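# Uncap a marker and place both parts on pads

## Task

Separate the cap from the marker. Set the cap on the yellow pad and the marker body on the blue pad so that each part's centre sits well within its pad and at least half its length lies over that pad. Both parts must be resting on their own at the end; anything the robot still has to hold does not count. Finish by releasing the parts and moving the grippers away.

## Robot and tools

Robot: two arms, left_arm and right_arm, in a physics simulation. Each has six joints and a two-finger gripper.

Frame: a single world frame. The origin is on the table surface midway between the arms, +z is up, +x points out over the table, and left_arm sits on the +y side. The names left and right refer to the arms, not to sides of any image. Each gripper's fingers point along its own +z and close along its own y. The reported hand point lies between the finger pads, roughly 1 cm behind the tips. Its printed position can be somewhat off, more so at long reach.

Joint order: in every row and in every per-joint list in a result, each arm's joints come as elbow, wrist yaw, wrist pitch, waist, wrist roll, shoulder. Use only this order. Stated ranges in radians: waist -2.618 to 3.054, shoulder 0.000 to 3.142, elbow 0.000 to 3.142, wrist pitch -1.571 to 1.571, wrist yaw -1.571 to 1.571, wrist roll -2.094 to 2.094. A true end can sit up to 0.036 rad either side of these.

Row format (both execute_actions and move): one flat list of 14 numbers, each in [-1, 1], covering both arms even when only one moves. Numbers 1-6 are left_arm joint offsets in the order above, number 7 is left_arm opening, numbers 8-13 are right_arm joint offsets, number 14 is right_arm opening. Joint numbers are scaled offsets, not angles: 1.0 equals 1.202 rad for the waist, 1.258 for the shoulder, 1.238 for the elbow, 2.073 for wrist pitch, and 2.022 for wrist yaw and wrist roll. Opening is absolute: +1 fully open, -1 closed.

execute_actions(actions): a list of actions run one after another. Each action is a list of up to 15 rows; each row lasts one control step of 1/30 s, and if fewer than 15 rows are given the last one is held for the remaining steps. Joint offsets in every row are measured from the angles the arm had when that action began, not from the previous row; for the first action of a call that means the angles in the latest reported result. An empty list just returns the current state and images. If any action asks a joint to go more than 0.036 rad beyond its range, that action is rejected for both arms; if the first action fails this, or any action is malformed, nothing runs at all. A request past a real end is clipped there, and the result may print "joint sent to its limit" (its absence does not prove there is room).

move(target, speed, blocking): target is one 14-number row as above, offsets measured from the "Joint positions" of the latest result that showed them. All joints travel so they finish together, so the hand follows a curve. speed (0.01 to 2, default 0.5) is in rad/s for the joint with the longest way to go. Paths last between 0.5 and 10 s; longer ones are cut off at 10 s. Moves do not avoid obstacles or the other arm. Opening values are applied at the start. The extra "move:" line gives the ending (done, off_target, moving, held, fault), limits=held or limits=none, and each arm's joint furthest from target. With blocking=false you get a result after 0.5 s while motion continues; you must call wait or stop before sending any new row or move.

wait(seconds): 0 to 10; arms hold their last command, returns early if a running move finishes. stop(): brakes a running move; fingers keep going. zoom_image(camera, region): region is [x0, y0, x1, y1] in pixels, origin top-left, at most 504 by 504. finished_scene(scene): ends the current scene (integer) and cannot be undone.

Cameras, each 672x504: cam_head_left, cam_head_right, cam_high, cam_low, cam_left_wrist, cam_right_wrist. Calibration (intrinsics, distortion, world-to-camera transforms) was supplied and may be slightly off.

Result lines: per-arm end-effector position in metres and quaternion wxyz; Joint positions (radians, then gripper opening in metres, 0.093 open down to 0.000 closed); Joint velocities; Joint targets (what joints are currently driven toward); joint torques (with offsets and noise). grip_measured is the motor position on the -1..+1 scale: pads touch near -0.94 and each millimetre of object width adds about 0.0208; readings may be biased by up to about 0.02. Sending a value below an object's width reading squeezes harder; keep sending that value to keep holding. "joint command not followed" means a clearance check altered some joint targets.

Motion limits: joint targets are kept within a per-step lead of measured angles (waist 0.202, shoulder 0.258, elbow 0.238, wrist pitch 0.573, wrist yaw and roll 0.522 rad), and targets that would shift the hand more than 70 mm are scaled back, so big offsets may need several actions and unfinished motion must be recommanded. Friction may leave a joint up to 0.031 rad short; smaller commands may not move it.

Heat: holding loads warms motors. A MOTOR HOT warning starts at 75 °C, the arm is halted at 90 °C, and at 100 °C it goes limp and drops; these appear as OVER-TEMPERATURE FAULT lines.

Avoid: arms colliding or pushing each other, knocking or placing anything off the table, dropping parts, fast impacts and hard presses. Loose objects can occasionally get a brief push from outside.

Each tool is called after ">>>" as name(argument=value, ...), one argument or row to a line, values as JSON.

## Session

>>> execute_actions(
  actions=[],
)

Scene clock: 0.00 s.
left_arm: end_effector_position=(+0.3175, +0.5299, +0.1585) grip_measured=+0.992 end_effector_quat_wxyz=(-0.317, +0.847, -0.420, -0.078) | right_arm: end_effector_position=(+0.3584, -0.1024, +0.1390) grip_measured=+1.000 end_effector_quat_wxyz=(+0.390, +0.352, +0.812, -0.255)
Joint names: [elbow, wrist yaw, wrist pitch, waist, wrist roll, shoulder]
Joint positions: left_arm=[ 1.364 -0.54  -0.854  0.387 -1.737  1.672  0.093] | right_arm=[ 1.917  0.947 -1.511  0.686  1.703  2.225  0.093]
Joint velocities: left_arm=[-0.012 -0.007 -0.037 -0.007 -0.037 -0.007 -0.   ] | right_arm=[-0.007 -0.066  0.022  0.007  0.037  0.007  0.   ]
Joint torques (N m, as the arm reports them, + toward a larger angle): no reading
Joint targets: left_arm=[1.364 -0.540 -0.854 0.387 -1.737 1.672] | right_arm=[1.917 0.947 -1.511 0.686 1.703 2.225]
camera_calibration (this result's frames):
cam_left_wrist: T_world_to_cam=[[0.775978, 0.436436, 0.455391, -0.554595], [0.498437, -0.866725, -0.0186788, 0.336301], [0.386547, 0.241478, -0.890096, -0.0298923], [0, 0, 0, 1]] pos_world=[0.274284, 0.540744, 0.232232]
cam_right_wrist: T_world_to_cam=[[-0.776369, -0.613895, 0.142771, 0.194102], [-0.590503, 0.629272, -0.505294, 0.390233], [0.220356, -0.476602, -0.851055, 0.0746499], [0, 0, 0, 1]] pos_world=[0.364679, -0.0908259, 0.233001]

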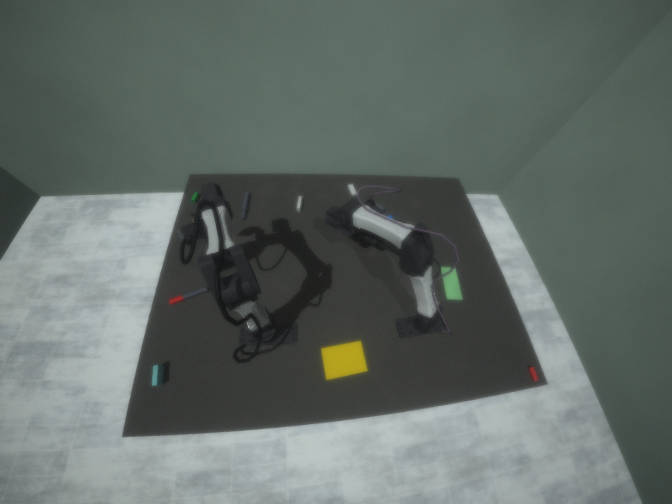

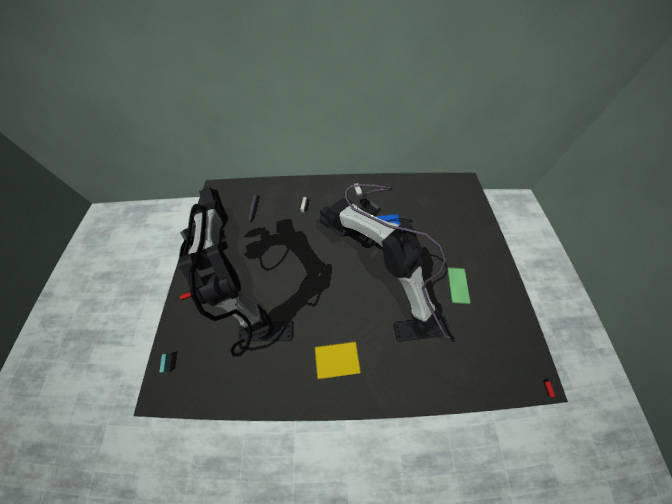

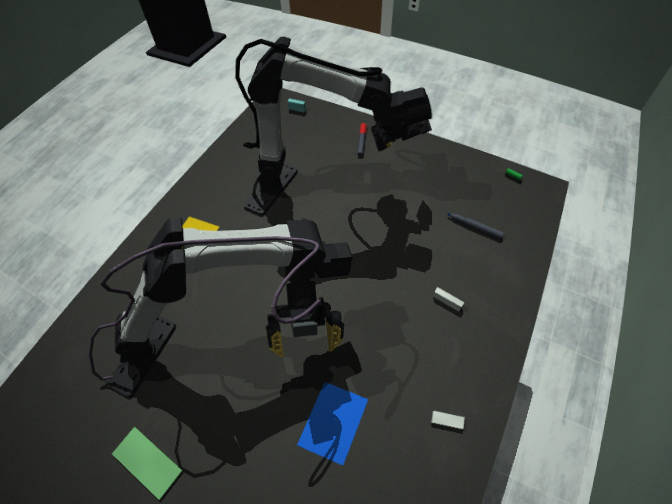

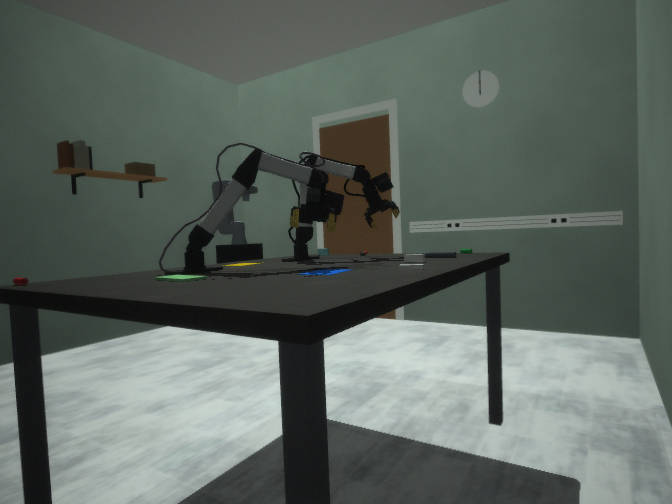

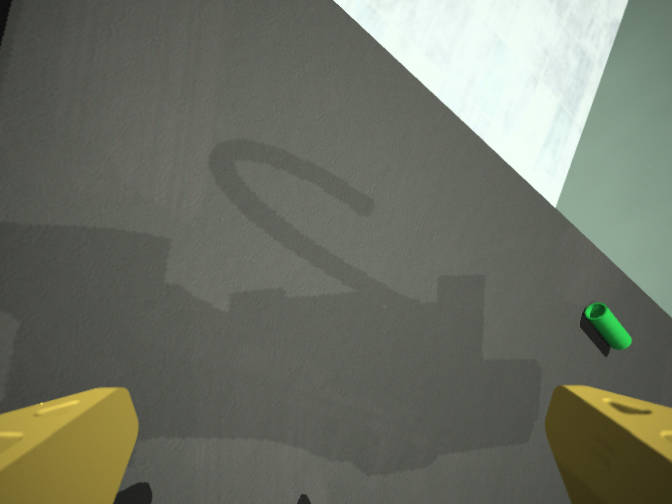

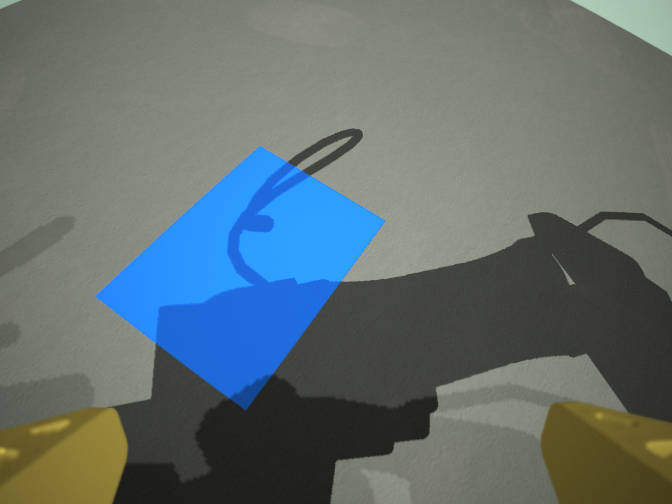

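>>> zoom_image(
  camera="cam_head_left",
  region=[150, 265, 230, 325],
)

>>> zoom_image(
  camera="cam_high",
  region=[320, 105, 400, 175],
)

>>> zoom_image(
  camera="cam_head_right",
  region=[160, 265, 240, 325],
)

>>> zoom_image(
  camera="cam_head_right",
  region=[300, 330, 380, 390],
)

>>> zoom_image(
  camera="cam_high",
  region=[270, 365, 400, 480],
)

Region (150, 265, 230, 325) of cam_head_left's 672x504 image, scaled by 6.300, with more detail than that image has; it fills the top 378 rows of this view, and the rest is white.

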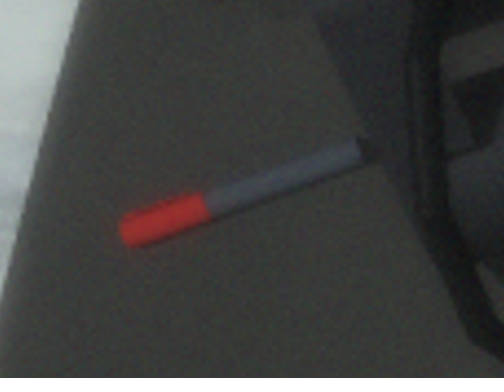

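Region (320, 105, 400, 175) of cam_high's 672x504 image, scaled by 6.300, with more detail than that image has; it fills the top 441 rows of this view, and the rest is white.

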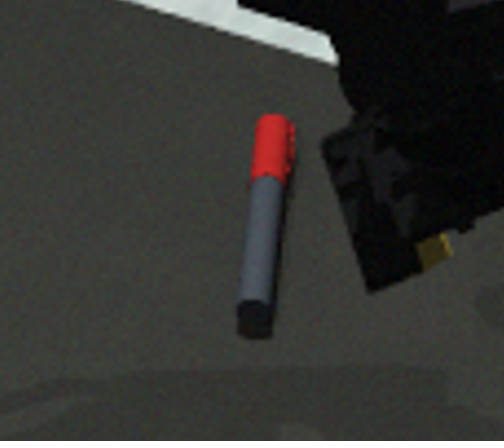

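Region (160, 265, 240, 325) of cam_head_right's 672x504 image, scaled by 6.300, with more detail than that image has; it fills the top 378 rows of this view, and the rest is white.

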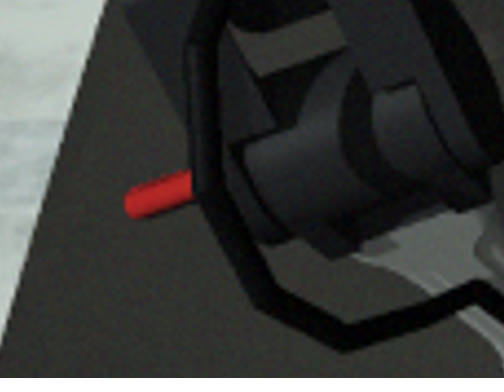

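Region (300, 330, 380, 390) of cam_head_right's 672x504 image, scaled by 6.300, with more detail than that image has; it fills the top 378 rows of this view, and the rest is white.

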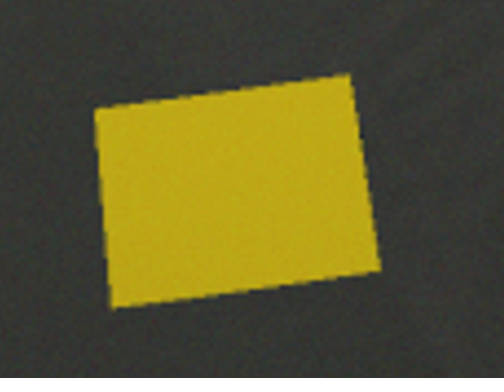

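Region (270, 365, 400, 480) of cam_high's 672x504 image, scaled by 3.877, with more detail than that image has; it fills the top 446 rows of this view, and the rest is white.

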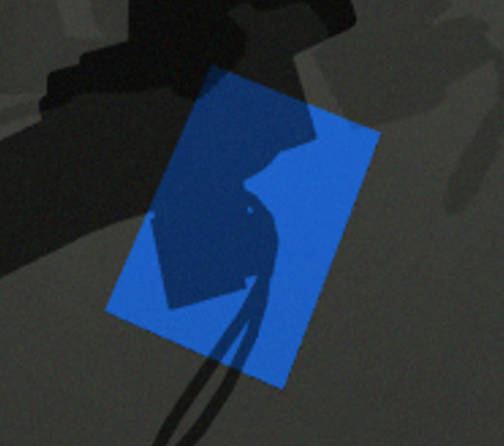

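>>> move(
  target=[0.3893, 0.3521, -0.2822, 0.7180, 0.5272, 0.4102, 0.2, -0.3053, -0.4723, 0.4578, 0.2870, -0.5193, -0.3148, 0.2],
  speed=1.2,
)

Scene clock: 66.87 s.
left_arm: end_effector_position=(+0.1362, +0.6509, +0.0680) grip_measured=+0.202 end_effector_quat_wxyz=(+0.078, +0.817, -0.561, +0.108) | right_arm: end_effector_position=(+0.2078, +0.1735, +0.1703) grip_measured=+0.202 end_effector_quat_wxyz=(+0.217, -0.203, +0.918, +0.264)
Joint names: [elbow, wrist yaw, wrist pitch, waist, wrist roll, shoulder]
Joint positions: left_arm=[ 1.819  0.165 -1.429  1.257 -0.682  2.172  0.055] | right_arm=[ 1.559 -0.    -0.588  1.028  0.665  1.845  0.055]
Joint velocities: left_arm=[-0.007  0.007 -0.007  0.012  0.007 -0.012 -0.001] | right_arm=[-0.002  0.022  0.007 -0.007 -0.051 -0.002  0.   ]
Joint torques (N m, as the arm reports them, + toward a larger angle): left_arm=[ 7.18  0.09 -0.09 -0.45  0.02 -9.95] | right_arm=[  7.35  -0.02   1.86   0.29  -0.3  -12.87]
Joint targets: left_arm=[1.846 0.173 -1.439 1.250 -0.671 2.188] | right_arm=[1.540 -0.008 -0.562 1.031 0.653 1.829]
move: off_target (left_arm, right_arm); limits=none; left_arm: farthest joint: the elbow, 0.027 radians from its target (0.482 radians at the start); right_arm: farthest joint: the wrist pitch, 0.026 radians from its target (0.950 radians at the start)
camera_calibration (this result's frames):
cam_left_wrist: T_world_to_cam=[[0.941733, 0.336238, -0.00912244, -0.351258], [0.25767, -0.703716, 0.66211, 0.410238], [0.216207, -0.625881, -0.749351, 0.50852], [0, 0, 0, 1]] pos_world=[0.11514, 0.72507, 0.106233]
cam_right_wrist: T_world_to_cam=[[0.480263, -0.785781, -0.389737, 0.10157], [-0.874107, -0.465595, -0.138415, 0.329873], [-0.0726958, 0.407147, -0.910465, 0.183634], [0, 0, 0, 1]] pos_world=[0.252913, 0.158633, 0.252438]

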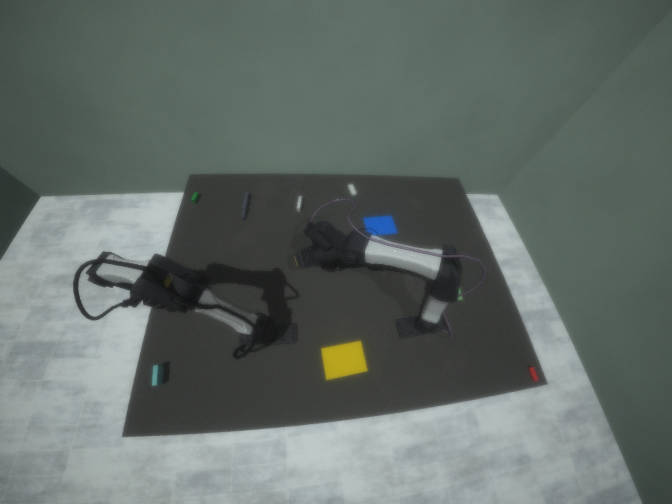

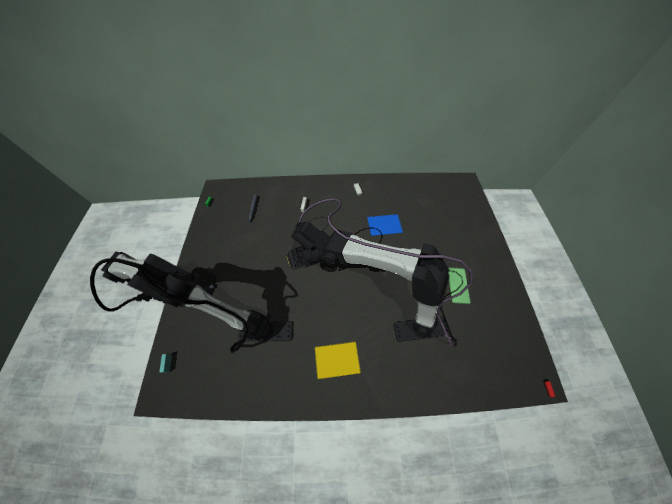

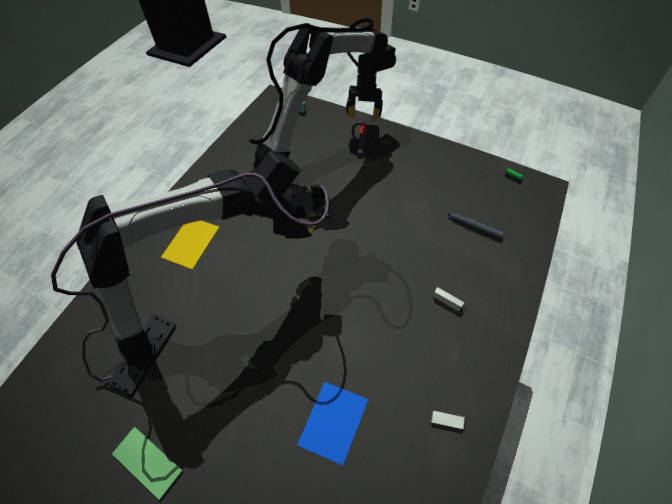

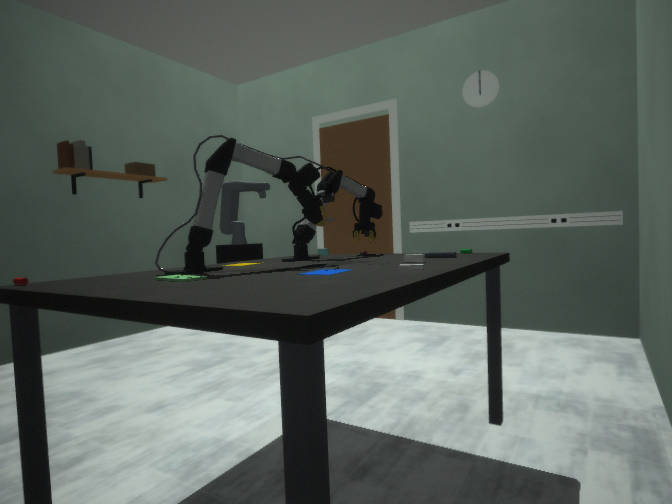

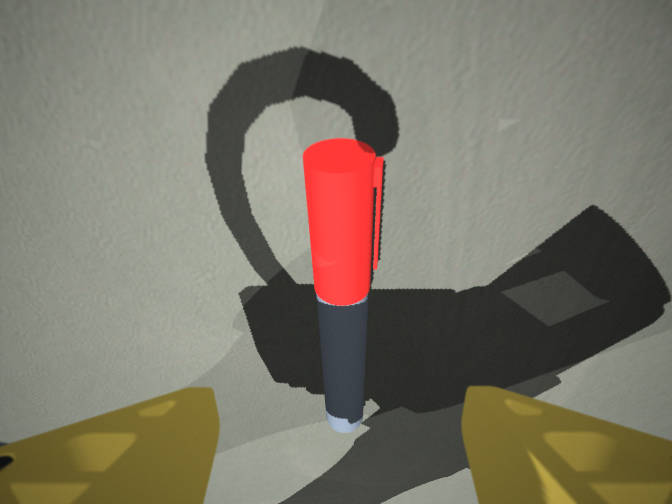

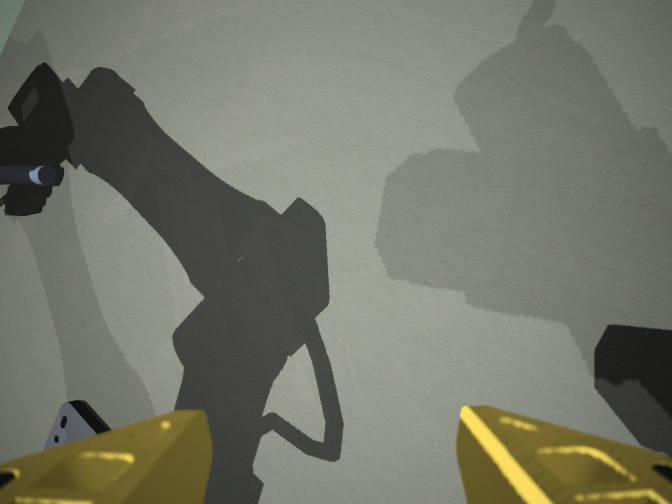

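>>> execute_actions(
  actions=[],
)

Scene clock: 82.03 s.
left_arm: end_effector_position=(+0.1363, +0.6508, +0.0680) grip_measured=+0.202 end_effector_quat_wxyz=(+0.078, +0.817, -0.562, +0.108) | right_arm: end_effector_position=(+0.2077, +0.1736, +0.1704) grip_measured=+0.202 end_effector_quat_wxyz=(+0.217, -0.203, +0.918, +0.264)
Joint names: [elbow, wrist yaw, wrist pitch, waist, wrist roll, shoulder]
Joint positions: left_arm=[ 1.819  0.166 -1.429  1.257 -0.682  2.172  0.055] | right_arm=[ 1.559 -0.    -0.588  1.028  0.664  1.845  0.055]
Joint velocities: left_arm=[-0.002  0.007 -0.066 -0.007  0.022  0.002  0.   ] | right_arm=[ 0.007  0.037 -0.051 -0.027 -0.051  0.012 -0.001]
Joint torques (N m, as the arm reports them, + toward a larger angle): left_arm=[ 7.18  0.06 -0.1  -0.43  0.01 -9.95] | right_arm=[  7.34   0.02   1.86   0.28  -0.31 -12.89]
Joint targets: left_arm=[1.846 0.173 -1.439 1.250 -0.671 2.188] | right_arm=[1.540 -0.008 -0.562 1.031 0.653 1.829]
camera_calibration (this result's frames):
cam_left_wrist: T_world_to_cam=[[0.941958, 0.33562, -0.00862982, -0.350971], [0.256849, -0.703849, 0.662288, 0.410388], [0.216203, -0.626064, -0.749199, 0.508612], [0, 0, 0, 1]] pos_world=[0.115229, 0.725068, 0.106228]
cam_right_wrist: T_world_to_cam=[[0.480737, -0.785382, -0.389958, 0.101548], [-0.873838, -0.466015, -0.138698, 0.329967], [-0.0727955, 0.407437, -0.910327, 0.183596], [0, 0, 0, 1]] pos_world=[0.252885, 0.15872, 0.252497]

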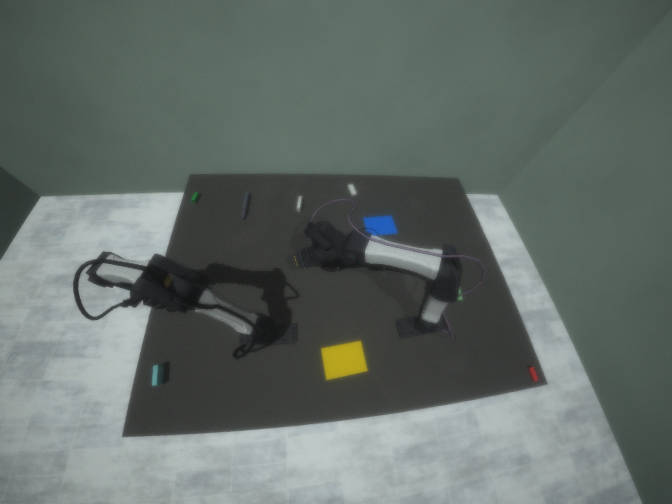

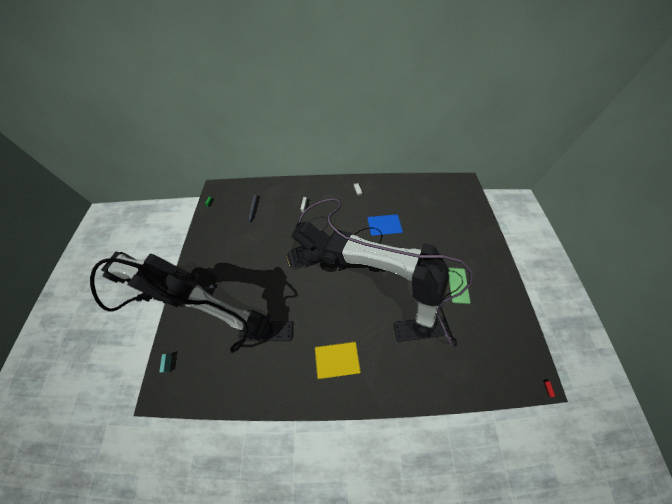

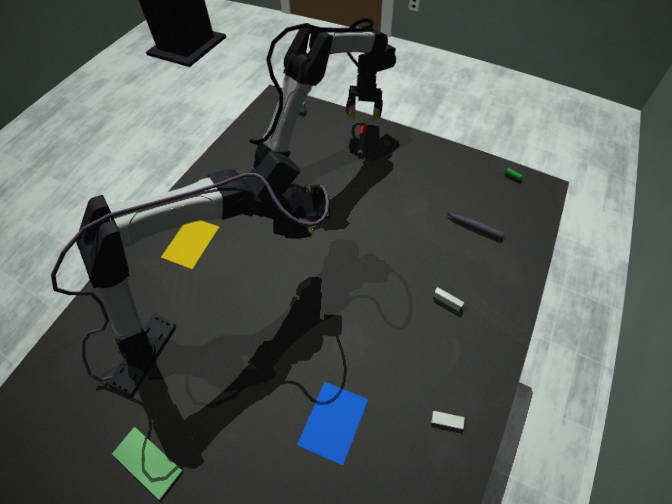

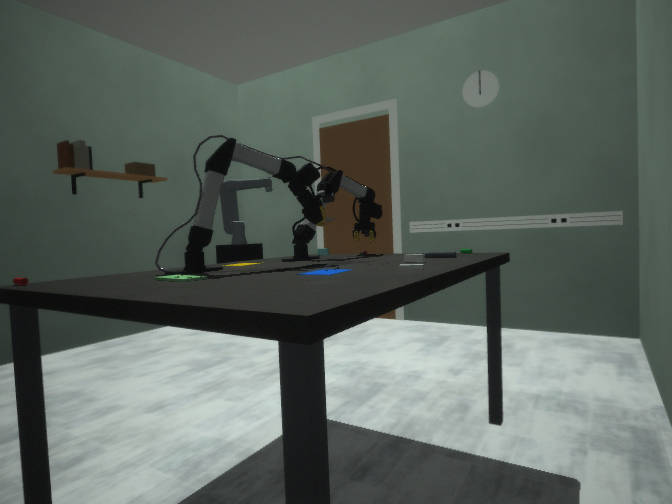

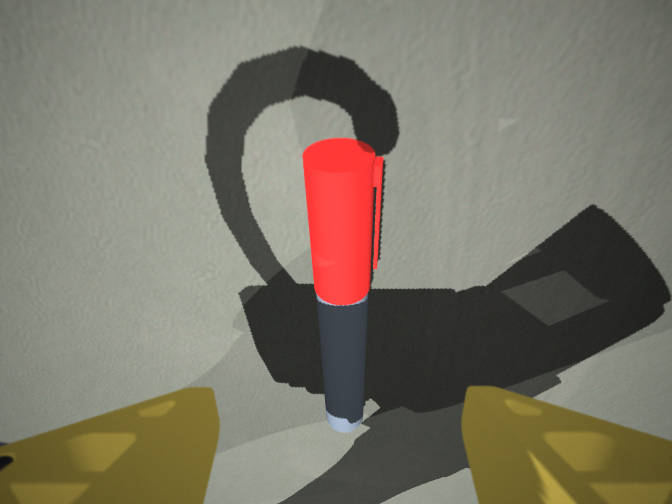

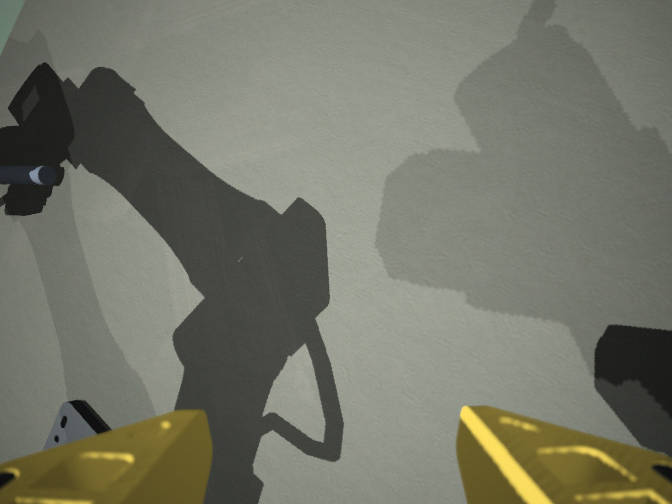

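>>> move(
  target=[-0.1374, 0, 0.0971, 0, 0, 0.0510, -0.15, 0, 0, 0, 0, -0.334, 0, 0.2],
  speed=0.9,
)

Scene clock: 102.80 s.
left_arm: end_effector_position=(+0.1363, +0.6508, +0.0143) grip_measured=-0.148 end_effector_quat_wxyz=(+0.078, +0.817, -0.562, +0.108) | right_arm: end_effector_position=(+0.2077, +0.1736, +0.1704) grip_measured=+0.202 end_effector_quat_wxyz=(+0.291, -0.491, +0.801, +0.179)
Joint names: [elbow, wrist yaw, wrist pitch, waist, wrist roll, shoulder]
Joint positions: left_arm=[ 1.675  0.166 -1.239  1.257 -0.682  2.217  0.038] | right_arm=[ 1.559 -0.    -0.588  1.028 -0.     1.845  0.055]
Joint velocities: left_arm=[ 0.022 -0.037 -0.022  0.017 -0.051  0.002 -0.   ] | right_arm=[-0.002 -0.051 -0.022 -0.007 -0.022 -0.002 -0.   ]
Joint torques (N m, as the arm reports them, + toward a larger angle): left_arm=[ 3.58  0.    0.1   0.05 -0.09 -9.93] | right_arm=[  9.17   0.06   1.63   0.05  -0.26 -11.5 ]
Joint targets: left_arm=[1.649 0.166 -1.228 1.257 -0.682 2.236] | right_arm=[1.559 -0.000 -0.588 1.028 -0.011 1.845]
move: off_target (left_arm); limits=none; left_arm: farthest joint: the elbow, 0.026 radians from its target (0.170 radians at the start); right_arm: farthest joint: the wrist roll, 0.011 radians from its target (0.676 radians at the start)
camera_calibration (this result's frames):
cam_left_wrist: T_world_to_cam=[[0.941959, 0.335623, -0.00839133, -0.351435], [0.256766, -0.704087, 0.662066, 0.446087], [0.216296, -0.625794, -0.749398, 0.468227], [0, 0, 0, 1]] pos_world=[0.115221, 0.725047, 0.0526001]
cam_right_wrist: T_world_to_cam=[[0.886691, -0.462329, 0.00548896, -0.106241], [-0.444367, -0.855402, -0.266131, 0.330064], [0.127735, 0.233537, -0.963921, 0.181261], [0, 0, 0, 1]] pos_world=[0.217719, 0.190888, 0.263145]

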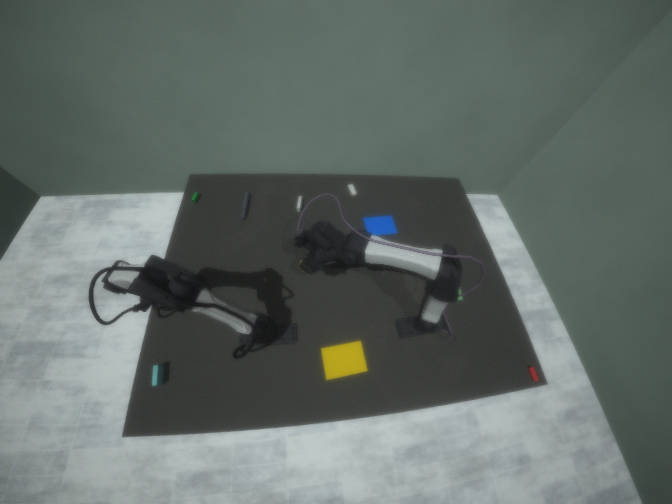

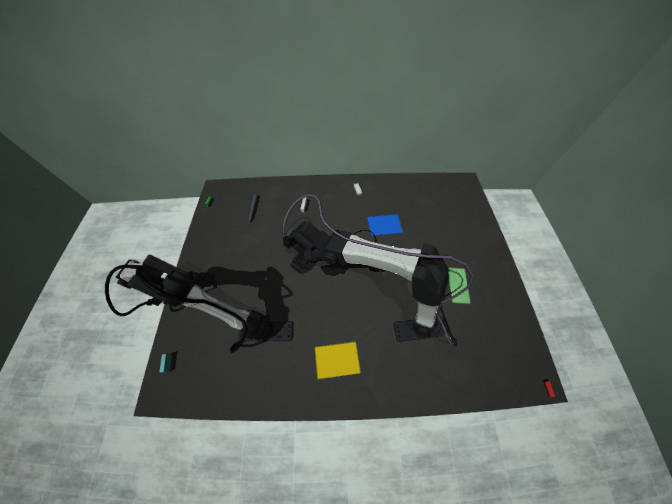

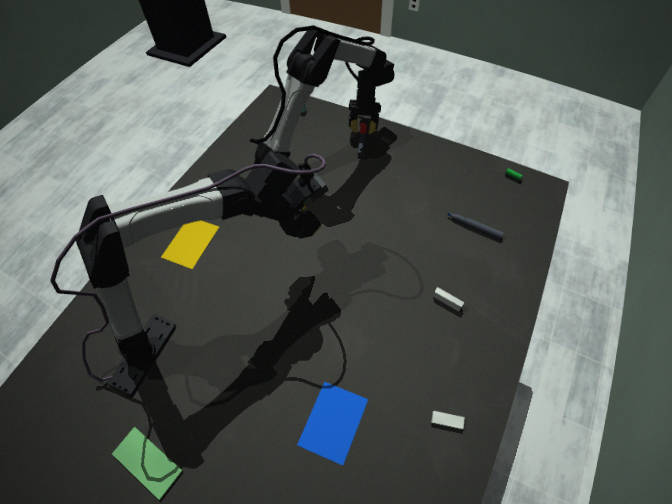

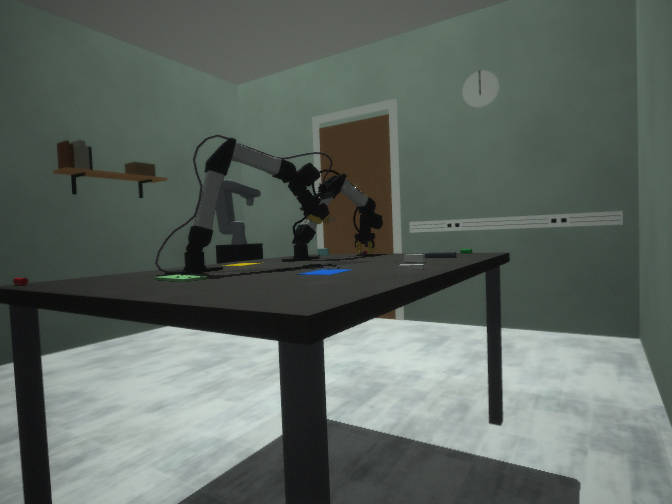

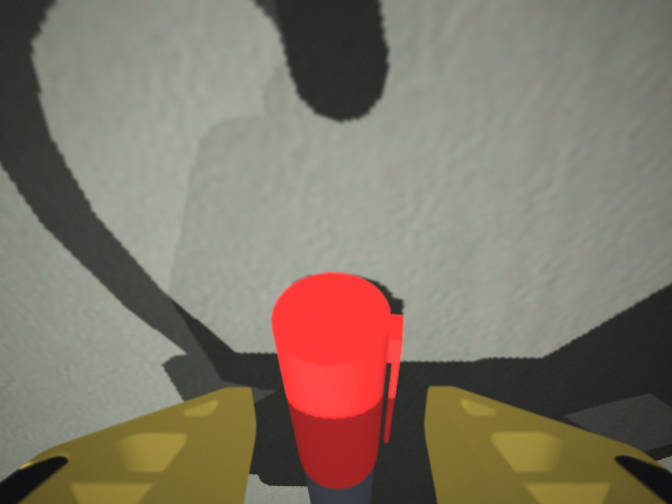

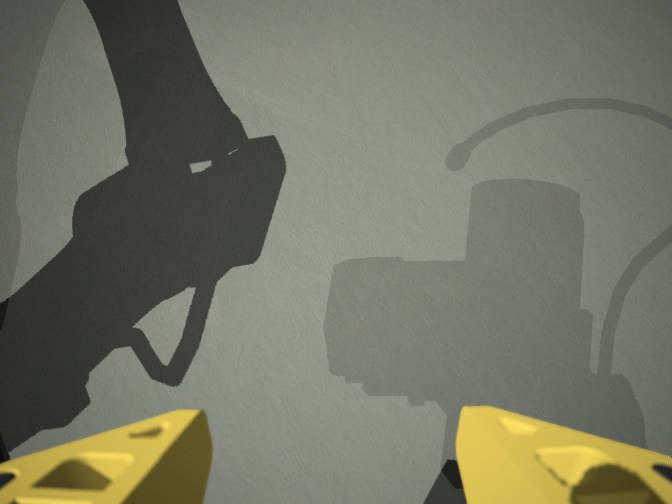

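>>> zoom_image(
  camera="cam_low",
  region=[340, 225, 400, 270],
)

>>> zoom_image(
  camera="cam_high",
  region=[320, 90, 420, 170],
)

Region (340, 225, 400, 270) of cam_low's 672x504 image, scaled by 8.400, with more detail than that image has; it fills the top 378 rows of this view, and the rest is white.

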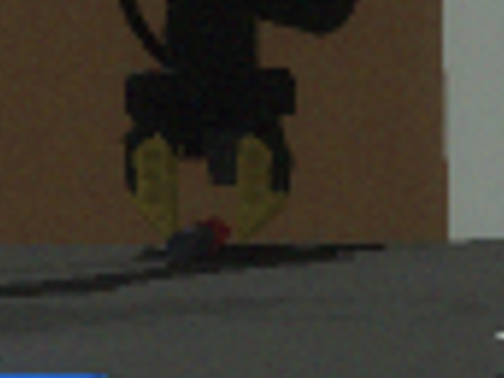

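Region (320, 90, 420, 170) of cam_high's 672x504 image, scaled by 5.040, with more detail than that image has; it fills the top 403 rows of this view, and the rest is white.

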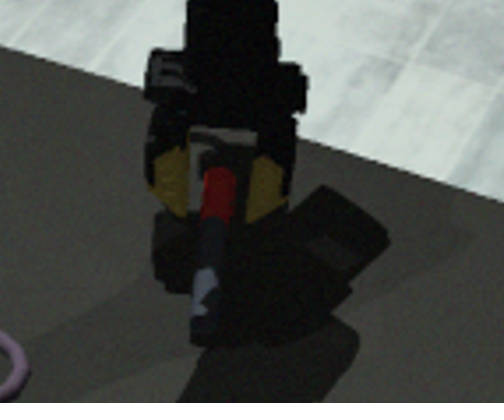

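>>> execute_actions(
  actions=[
    [[0,0,0,0,0,0.016,-0.19,0,0,0,0,0,0,0.2],[0,0,0,0,0,0.018,-0.23,0,0,0,0,0,0,0.2],[0,0,0,0,0,0.020,-0.28,0,0,0,0,0,0,0.2],[0,0,0,0,0,0.021,-0.33,0,0,0,0,0,0,0.2],[0,0,0,0,0,0.021,-0.38,0,0,0,0,0,0,0.2],[0,0,0,0,0,0.021,-0.42,0,0,0,0,0,0,0.2],[0,0,0,0,0,0.021,-0.46,0,0,0,0,0,0,0.2],[0,0,0,0,0,0.021,-0.50,0,0,0,0,0,0,0.2],[0,0,0,0,0,0.021,-0.54,0,0,0,0,0,0,0.2],[0,0,0,0,0,0.021,-0.58,0,0,0,0,0,0,0.2],[0,0,0,0,0,0.021,-0.62,0,0,0,0,0,0,0.2],[0,0,0,0,0,0.021,-0.66,0,0,0,0,0,0,0.2],[0,0,0,0,0,0.021,-0.70,0,0,0,0,0,0,0.2],[0,0,0,0,0,0.021,-0.74,0,0,0,0,0,0,0.2],[0,0,0,0,0,0.021,-0.78,0,0,0,0,0,0,0.2]],
  ],
)

Scene clock: 114.77 s.
left_arm: end_effector_position=(+0.1363, +0.6509, +0.0143) grip_measured=-0.697 end_effector_quat_wxyz=(+0.078, +0.817, -0.562, +0.108) | right_arm: end_effector_position=(+0.2077, +0.1736, +0.1704) grip_measured=+0.202 end_effector_quat_wxyz=(+0.291, -0.491, +0.801, +0.179)
Joint names: [elbow, wrist yaw, wrist pitch, waist, wrist roll, shoulder]
Joint positions: left_arm=[ 1.675  0.166 -1.239  1.257 -0.682  2.217  0.012] | right_arm=[ 1.559 -0.    -0.588  1.028 -0.     1.845  0.055]
Joint velocities: left_arm=[-0.002 -0.037 -0.037 -0.012  0.022  0.007  0.   ] | right_arm=[ 0.007 -0.022  0.022 -0.002  0.007 -0.017  0.001]
Joint torques (N m, as the arm reports them, + toward a larger angle): left_arm=[ 5.25  0.    0.    0.04 -0.1  -9.35] | right_arm=[  9.15   0.06   1.64   0.07  -0.14 -11.5 ]
Joint targets: left_arm=[1.675 0.166 -1.239 1.257 -0.682 2.244] | right_arm=[1.559 -0.000 -0.588 1.028 0.000 1.845]
camera_calibration (this result's frames):
cam_left_wrist: T_world_to_cam=[[0.94196, 0.335626, -0.00815284, -0.351496], [0.256684, -0.704326, 0.661845, 0.446321], [0.21639, -0.625524, -0.749597, 0.468073], [0, 0, 0, 1]] pos_world=[0.115246, 0.725118, 0.0526051]
cam_right_wrist: T_world_to_cam=[[0.886825, -0.462069, 0.00573391, -0.106355], [-0.444059, -0.855561, -0.266133, 0.330028], [0.127877, 0.233467, -0.963919, 0.181243], [0, 0, 0, 1]] pos_world=[0.217694, 0.190902, 0.263145]

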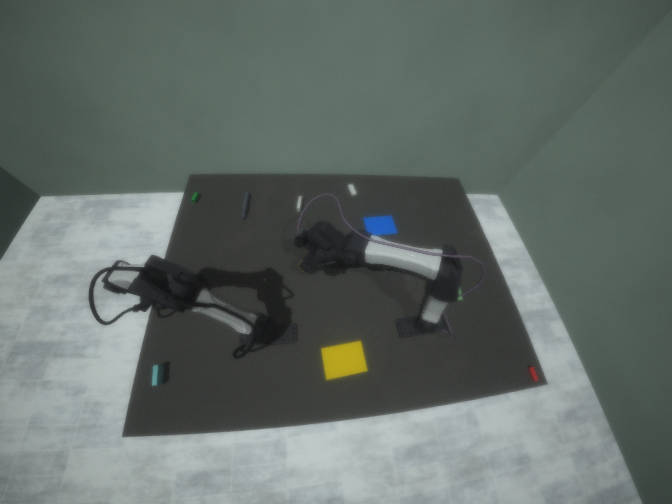

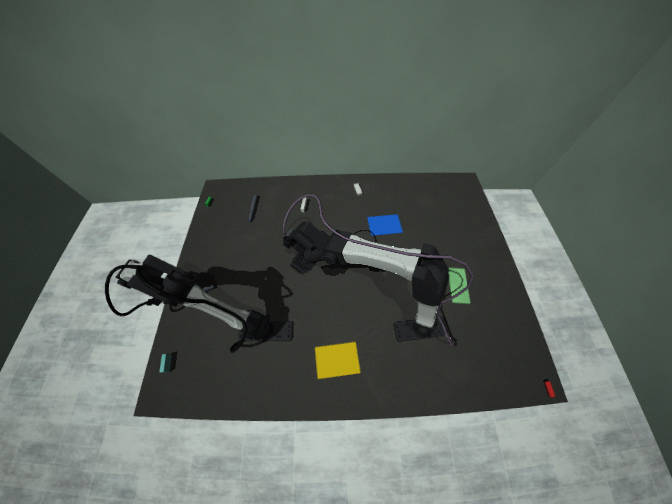

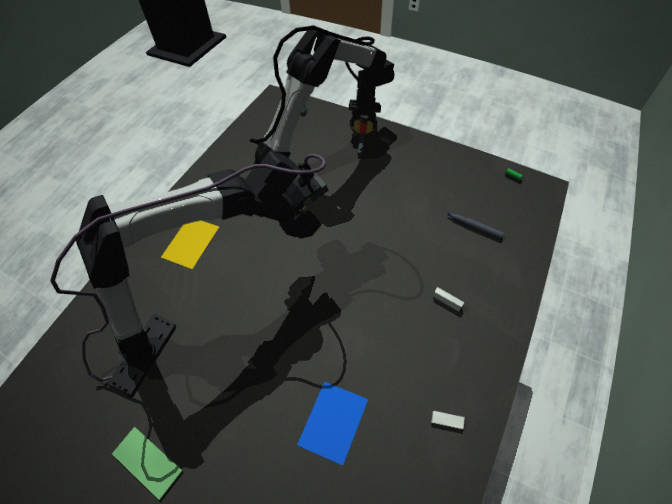

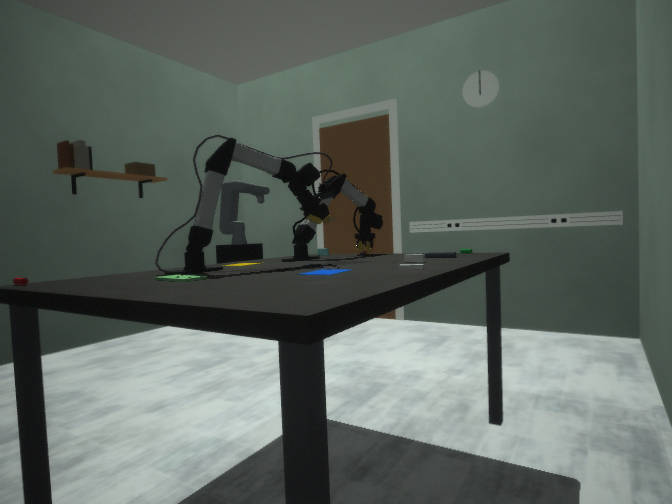

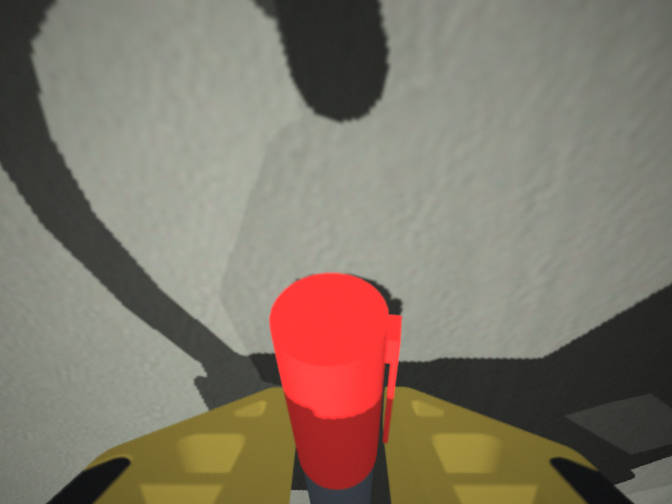

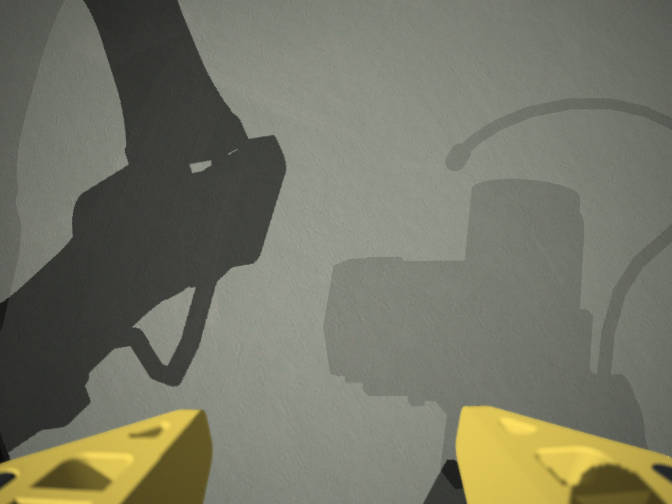

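>>> execute_actions(
  actions=[
    [[0,0,0,0,0,-0.012,-0.78,0,0,0,0,0,0,0.2],[0,0,0,0,0,-0.020,-0.78,0,0,0,0,0,0,0.2],[0,0,0,0,0,-0.027,-0.78,0,0,0,0,0,0,0.2],[0,0,0,0,0,-0.035,-0.78,0,0,0,0,0,0,0.2],[0,0,0,0,0,-0.044,-0.78,0,0,0,0,0,0,0.2],[0,0,0,-0.008,0,-0.054,-0.78,0,0,0,0,0,0,0.2],[0,0,0,-0.018,0,-0.064,-0.78,0,0,0,0,0,0,0.2],[0,0,0,-0.030,0,-0.074,-0.78,0,0,0,0,0,0,0.2],[0,0,0,-0.044,0,-0.084,-0.78,0,0,0,0,0,0,0.2],[0,0,0,-0.058,0,-0.093,-0.78,0,0,0,0,0,0,0.2],[0,0,0,-0.072,0,-0.100,-0.78,0,0,0,0,0,0,0.2],[0,0,0,-0.084,0,-0.106,-0.78,0,0,0,0,0,0,0.2],[0,0,0,-0.093,0,-0.110,-0.78,0,0,0,0,0,0,0.2],[0,0,0,-0.098,0,-0.112,-0.78,0,0,0,0,0,0,0.2],[0,0,0,-0.100,0,-0.113,-0.78,0,0,0,0,0,0,0.2]],
  ],
)

Scene clock: 143.23 s.
left_arm: end_effector_position=(+0.1748, +0.6427, +0.0594) grip_measured=-0.697 end_effector_quat_wxyz=(+0.022, +0.787, -0.610, +0.089) | right_arm: end_effector_position=(+0.2077, +0.1736, +0.1704) grip_measured=+0.202 end_effector_quat_wxyz=(+0.291, -0.491, +0.801, +0.179)
Joint names: [elbow, wrist yaw, wrist pitch, waist, wrist roll, shoulder]
Joint positions: left_arm=[ 1.675  0.165 -1.239  1.153 -0.682  2.09   0.012] | right_arm=[ 1.559 -0.    -0.588  1.028 -0.     1.845  0.055]
Joint velocities: left_arm=[-0.012 -0.037 -0.022 -0.422 -0.022 -0.164 -0.001] | right_arm=[-0.002 -0.007  0.037  0.002 -0.022 -0.007  0.   ]
Joint torques (N m, as the arm reports them, + toward a larger angle): left_arm=[  5.62   0.01   0.31   0.77  -0.08 -11.25] | right_arm=[  9.18   0.07   1.64   0.06  -0.15 -11.48]
Joint targets: left_arm=[1.675 0.166 -1.239 1.137 -0.682 2.075] | right_arm=[1.559 -0.000 -0.588 1.028 -0.000 1.845]
camera_calibration (this result's frames):
cam_left_wrist: T_world_to_cam=[[0.970146, 0.232132, 0.0702277, -0.327736], [0.149079, -0.799203, 0.58228, 0.485311], [0.191292, -0.554427, -0.80995, 0.450654], [0, 0, 0, 1]] pos_world=[0.159396, 0.713795, 0.105437]
cam_right_wrist: T_world_to_cam=[[0.886825, -0.462069, 0.00573391, -0.106355], [-0.444059, -0.855561, -0.266133, 0.330028], [0.127877, 0.233467, -0.963919, 0.181243], [0, 0, 0, 1]] pos_world=[0.217694, 0.190902, 0.263145]

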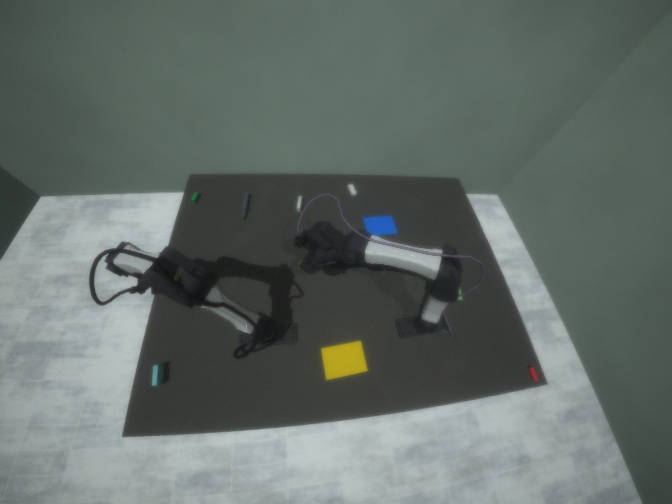

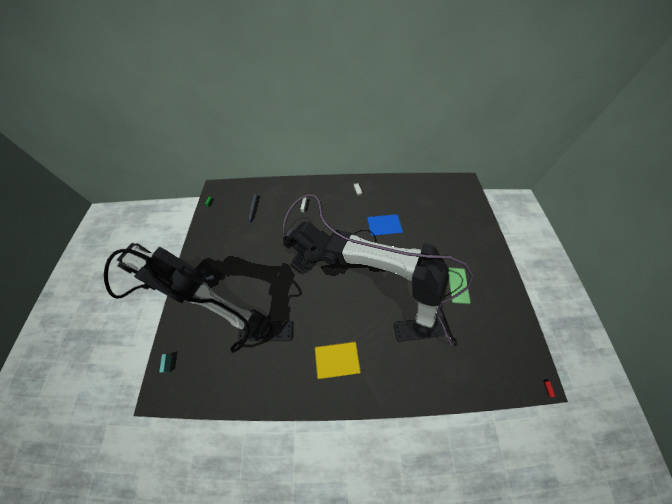

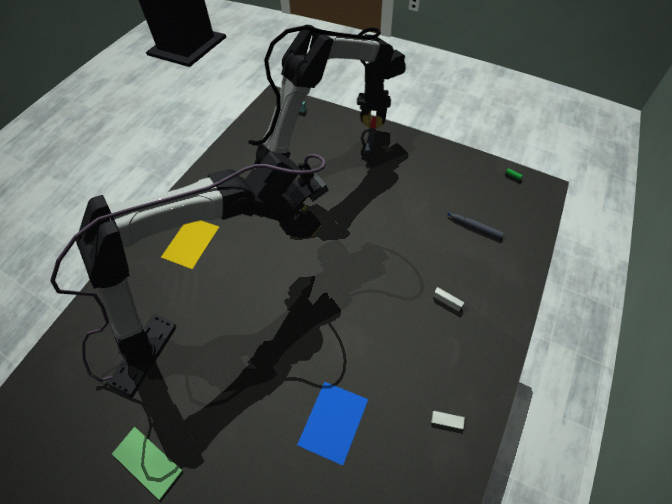

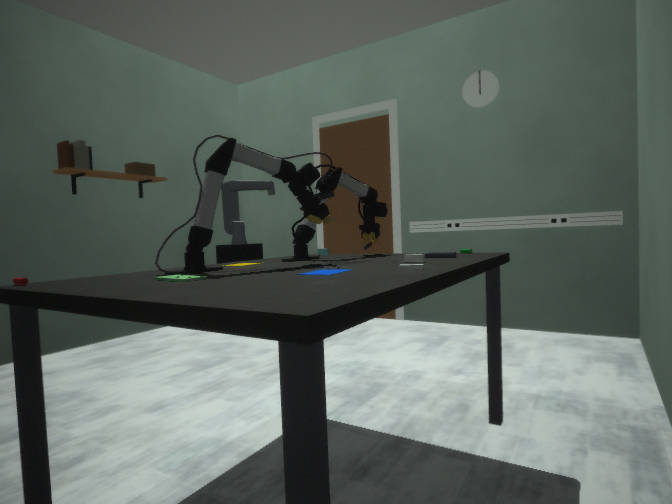

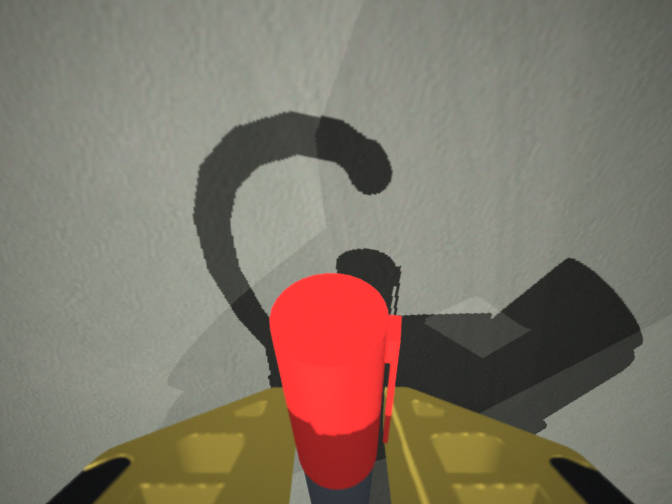

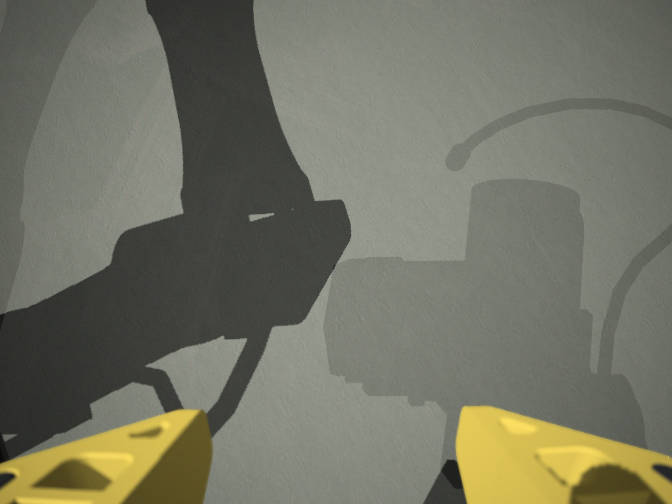

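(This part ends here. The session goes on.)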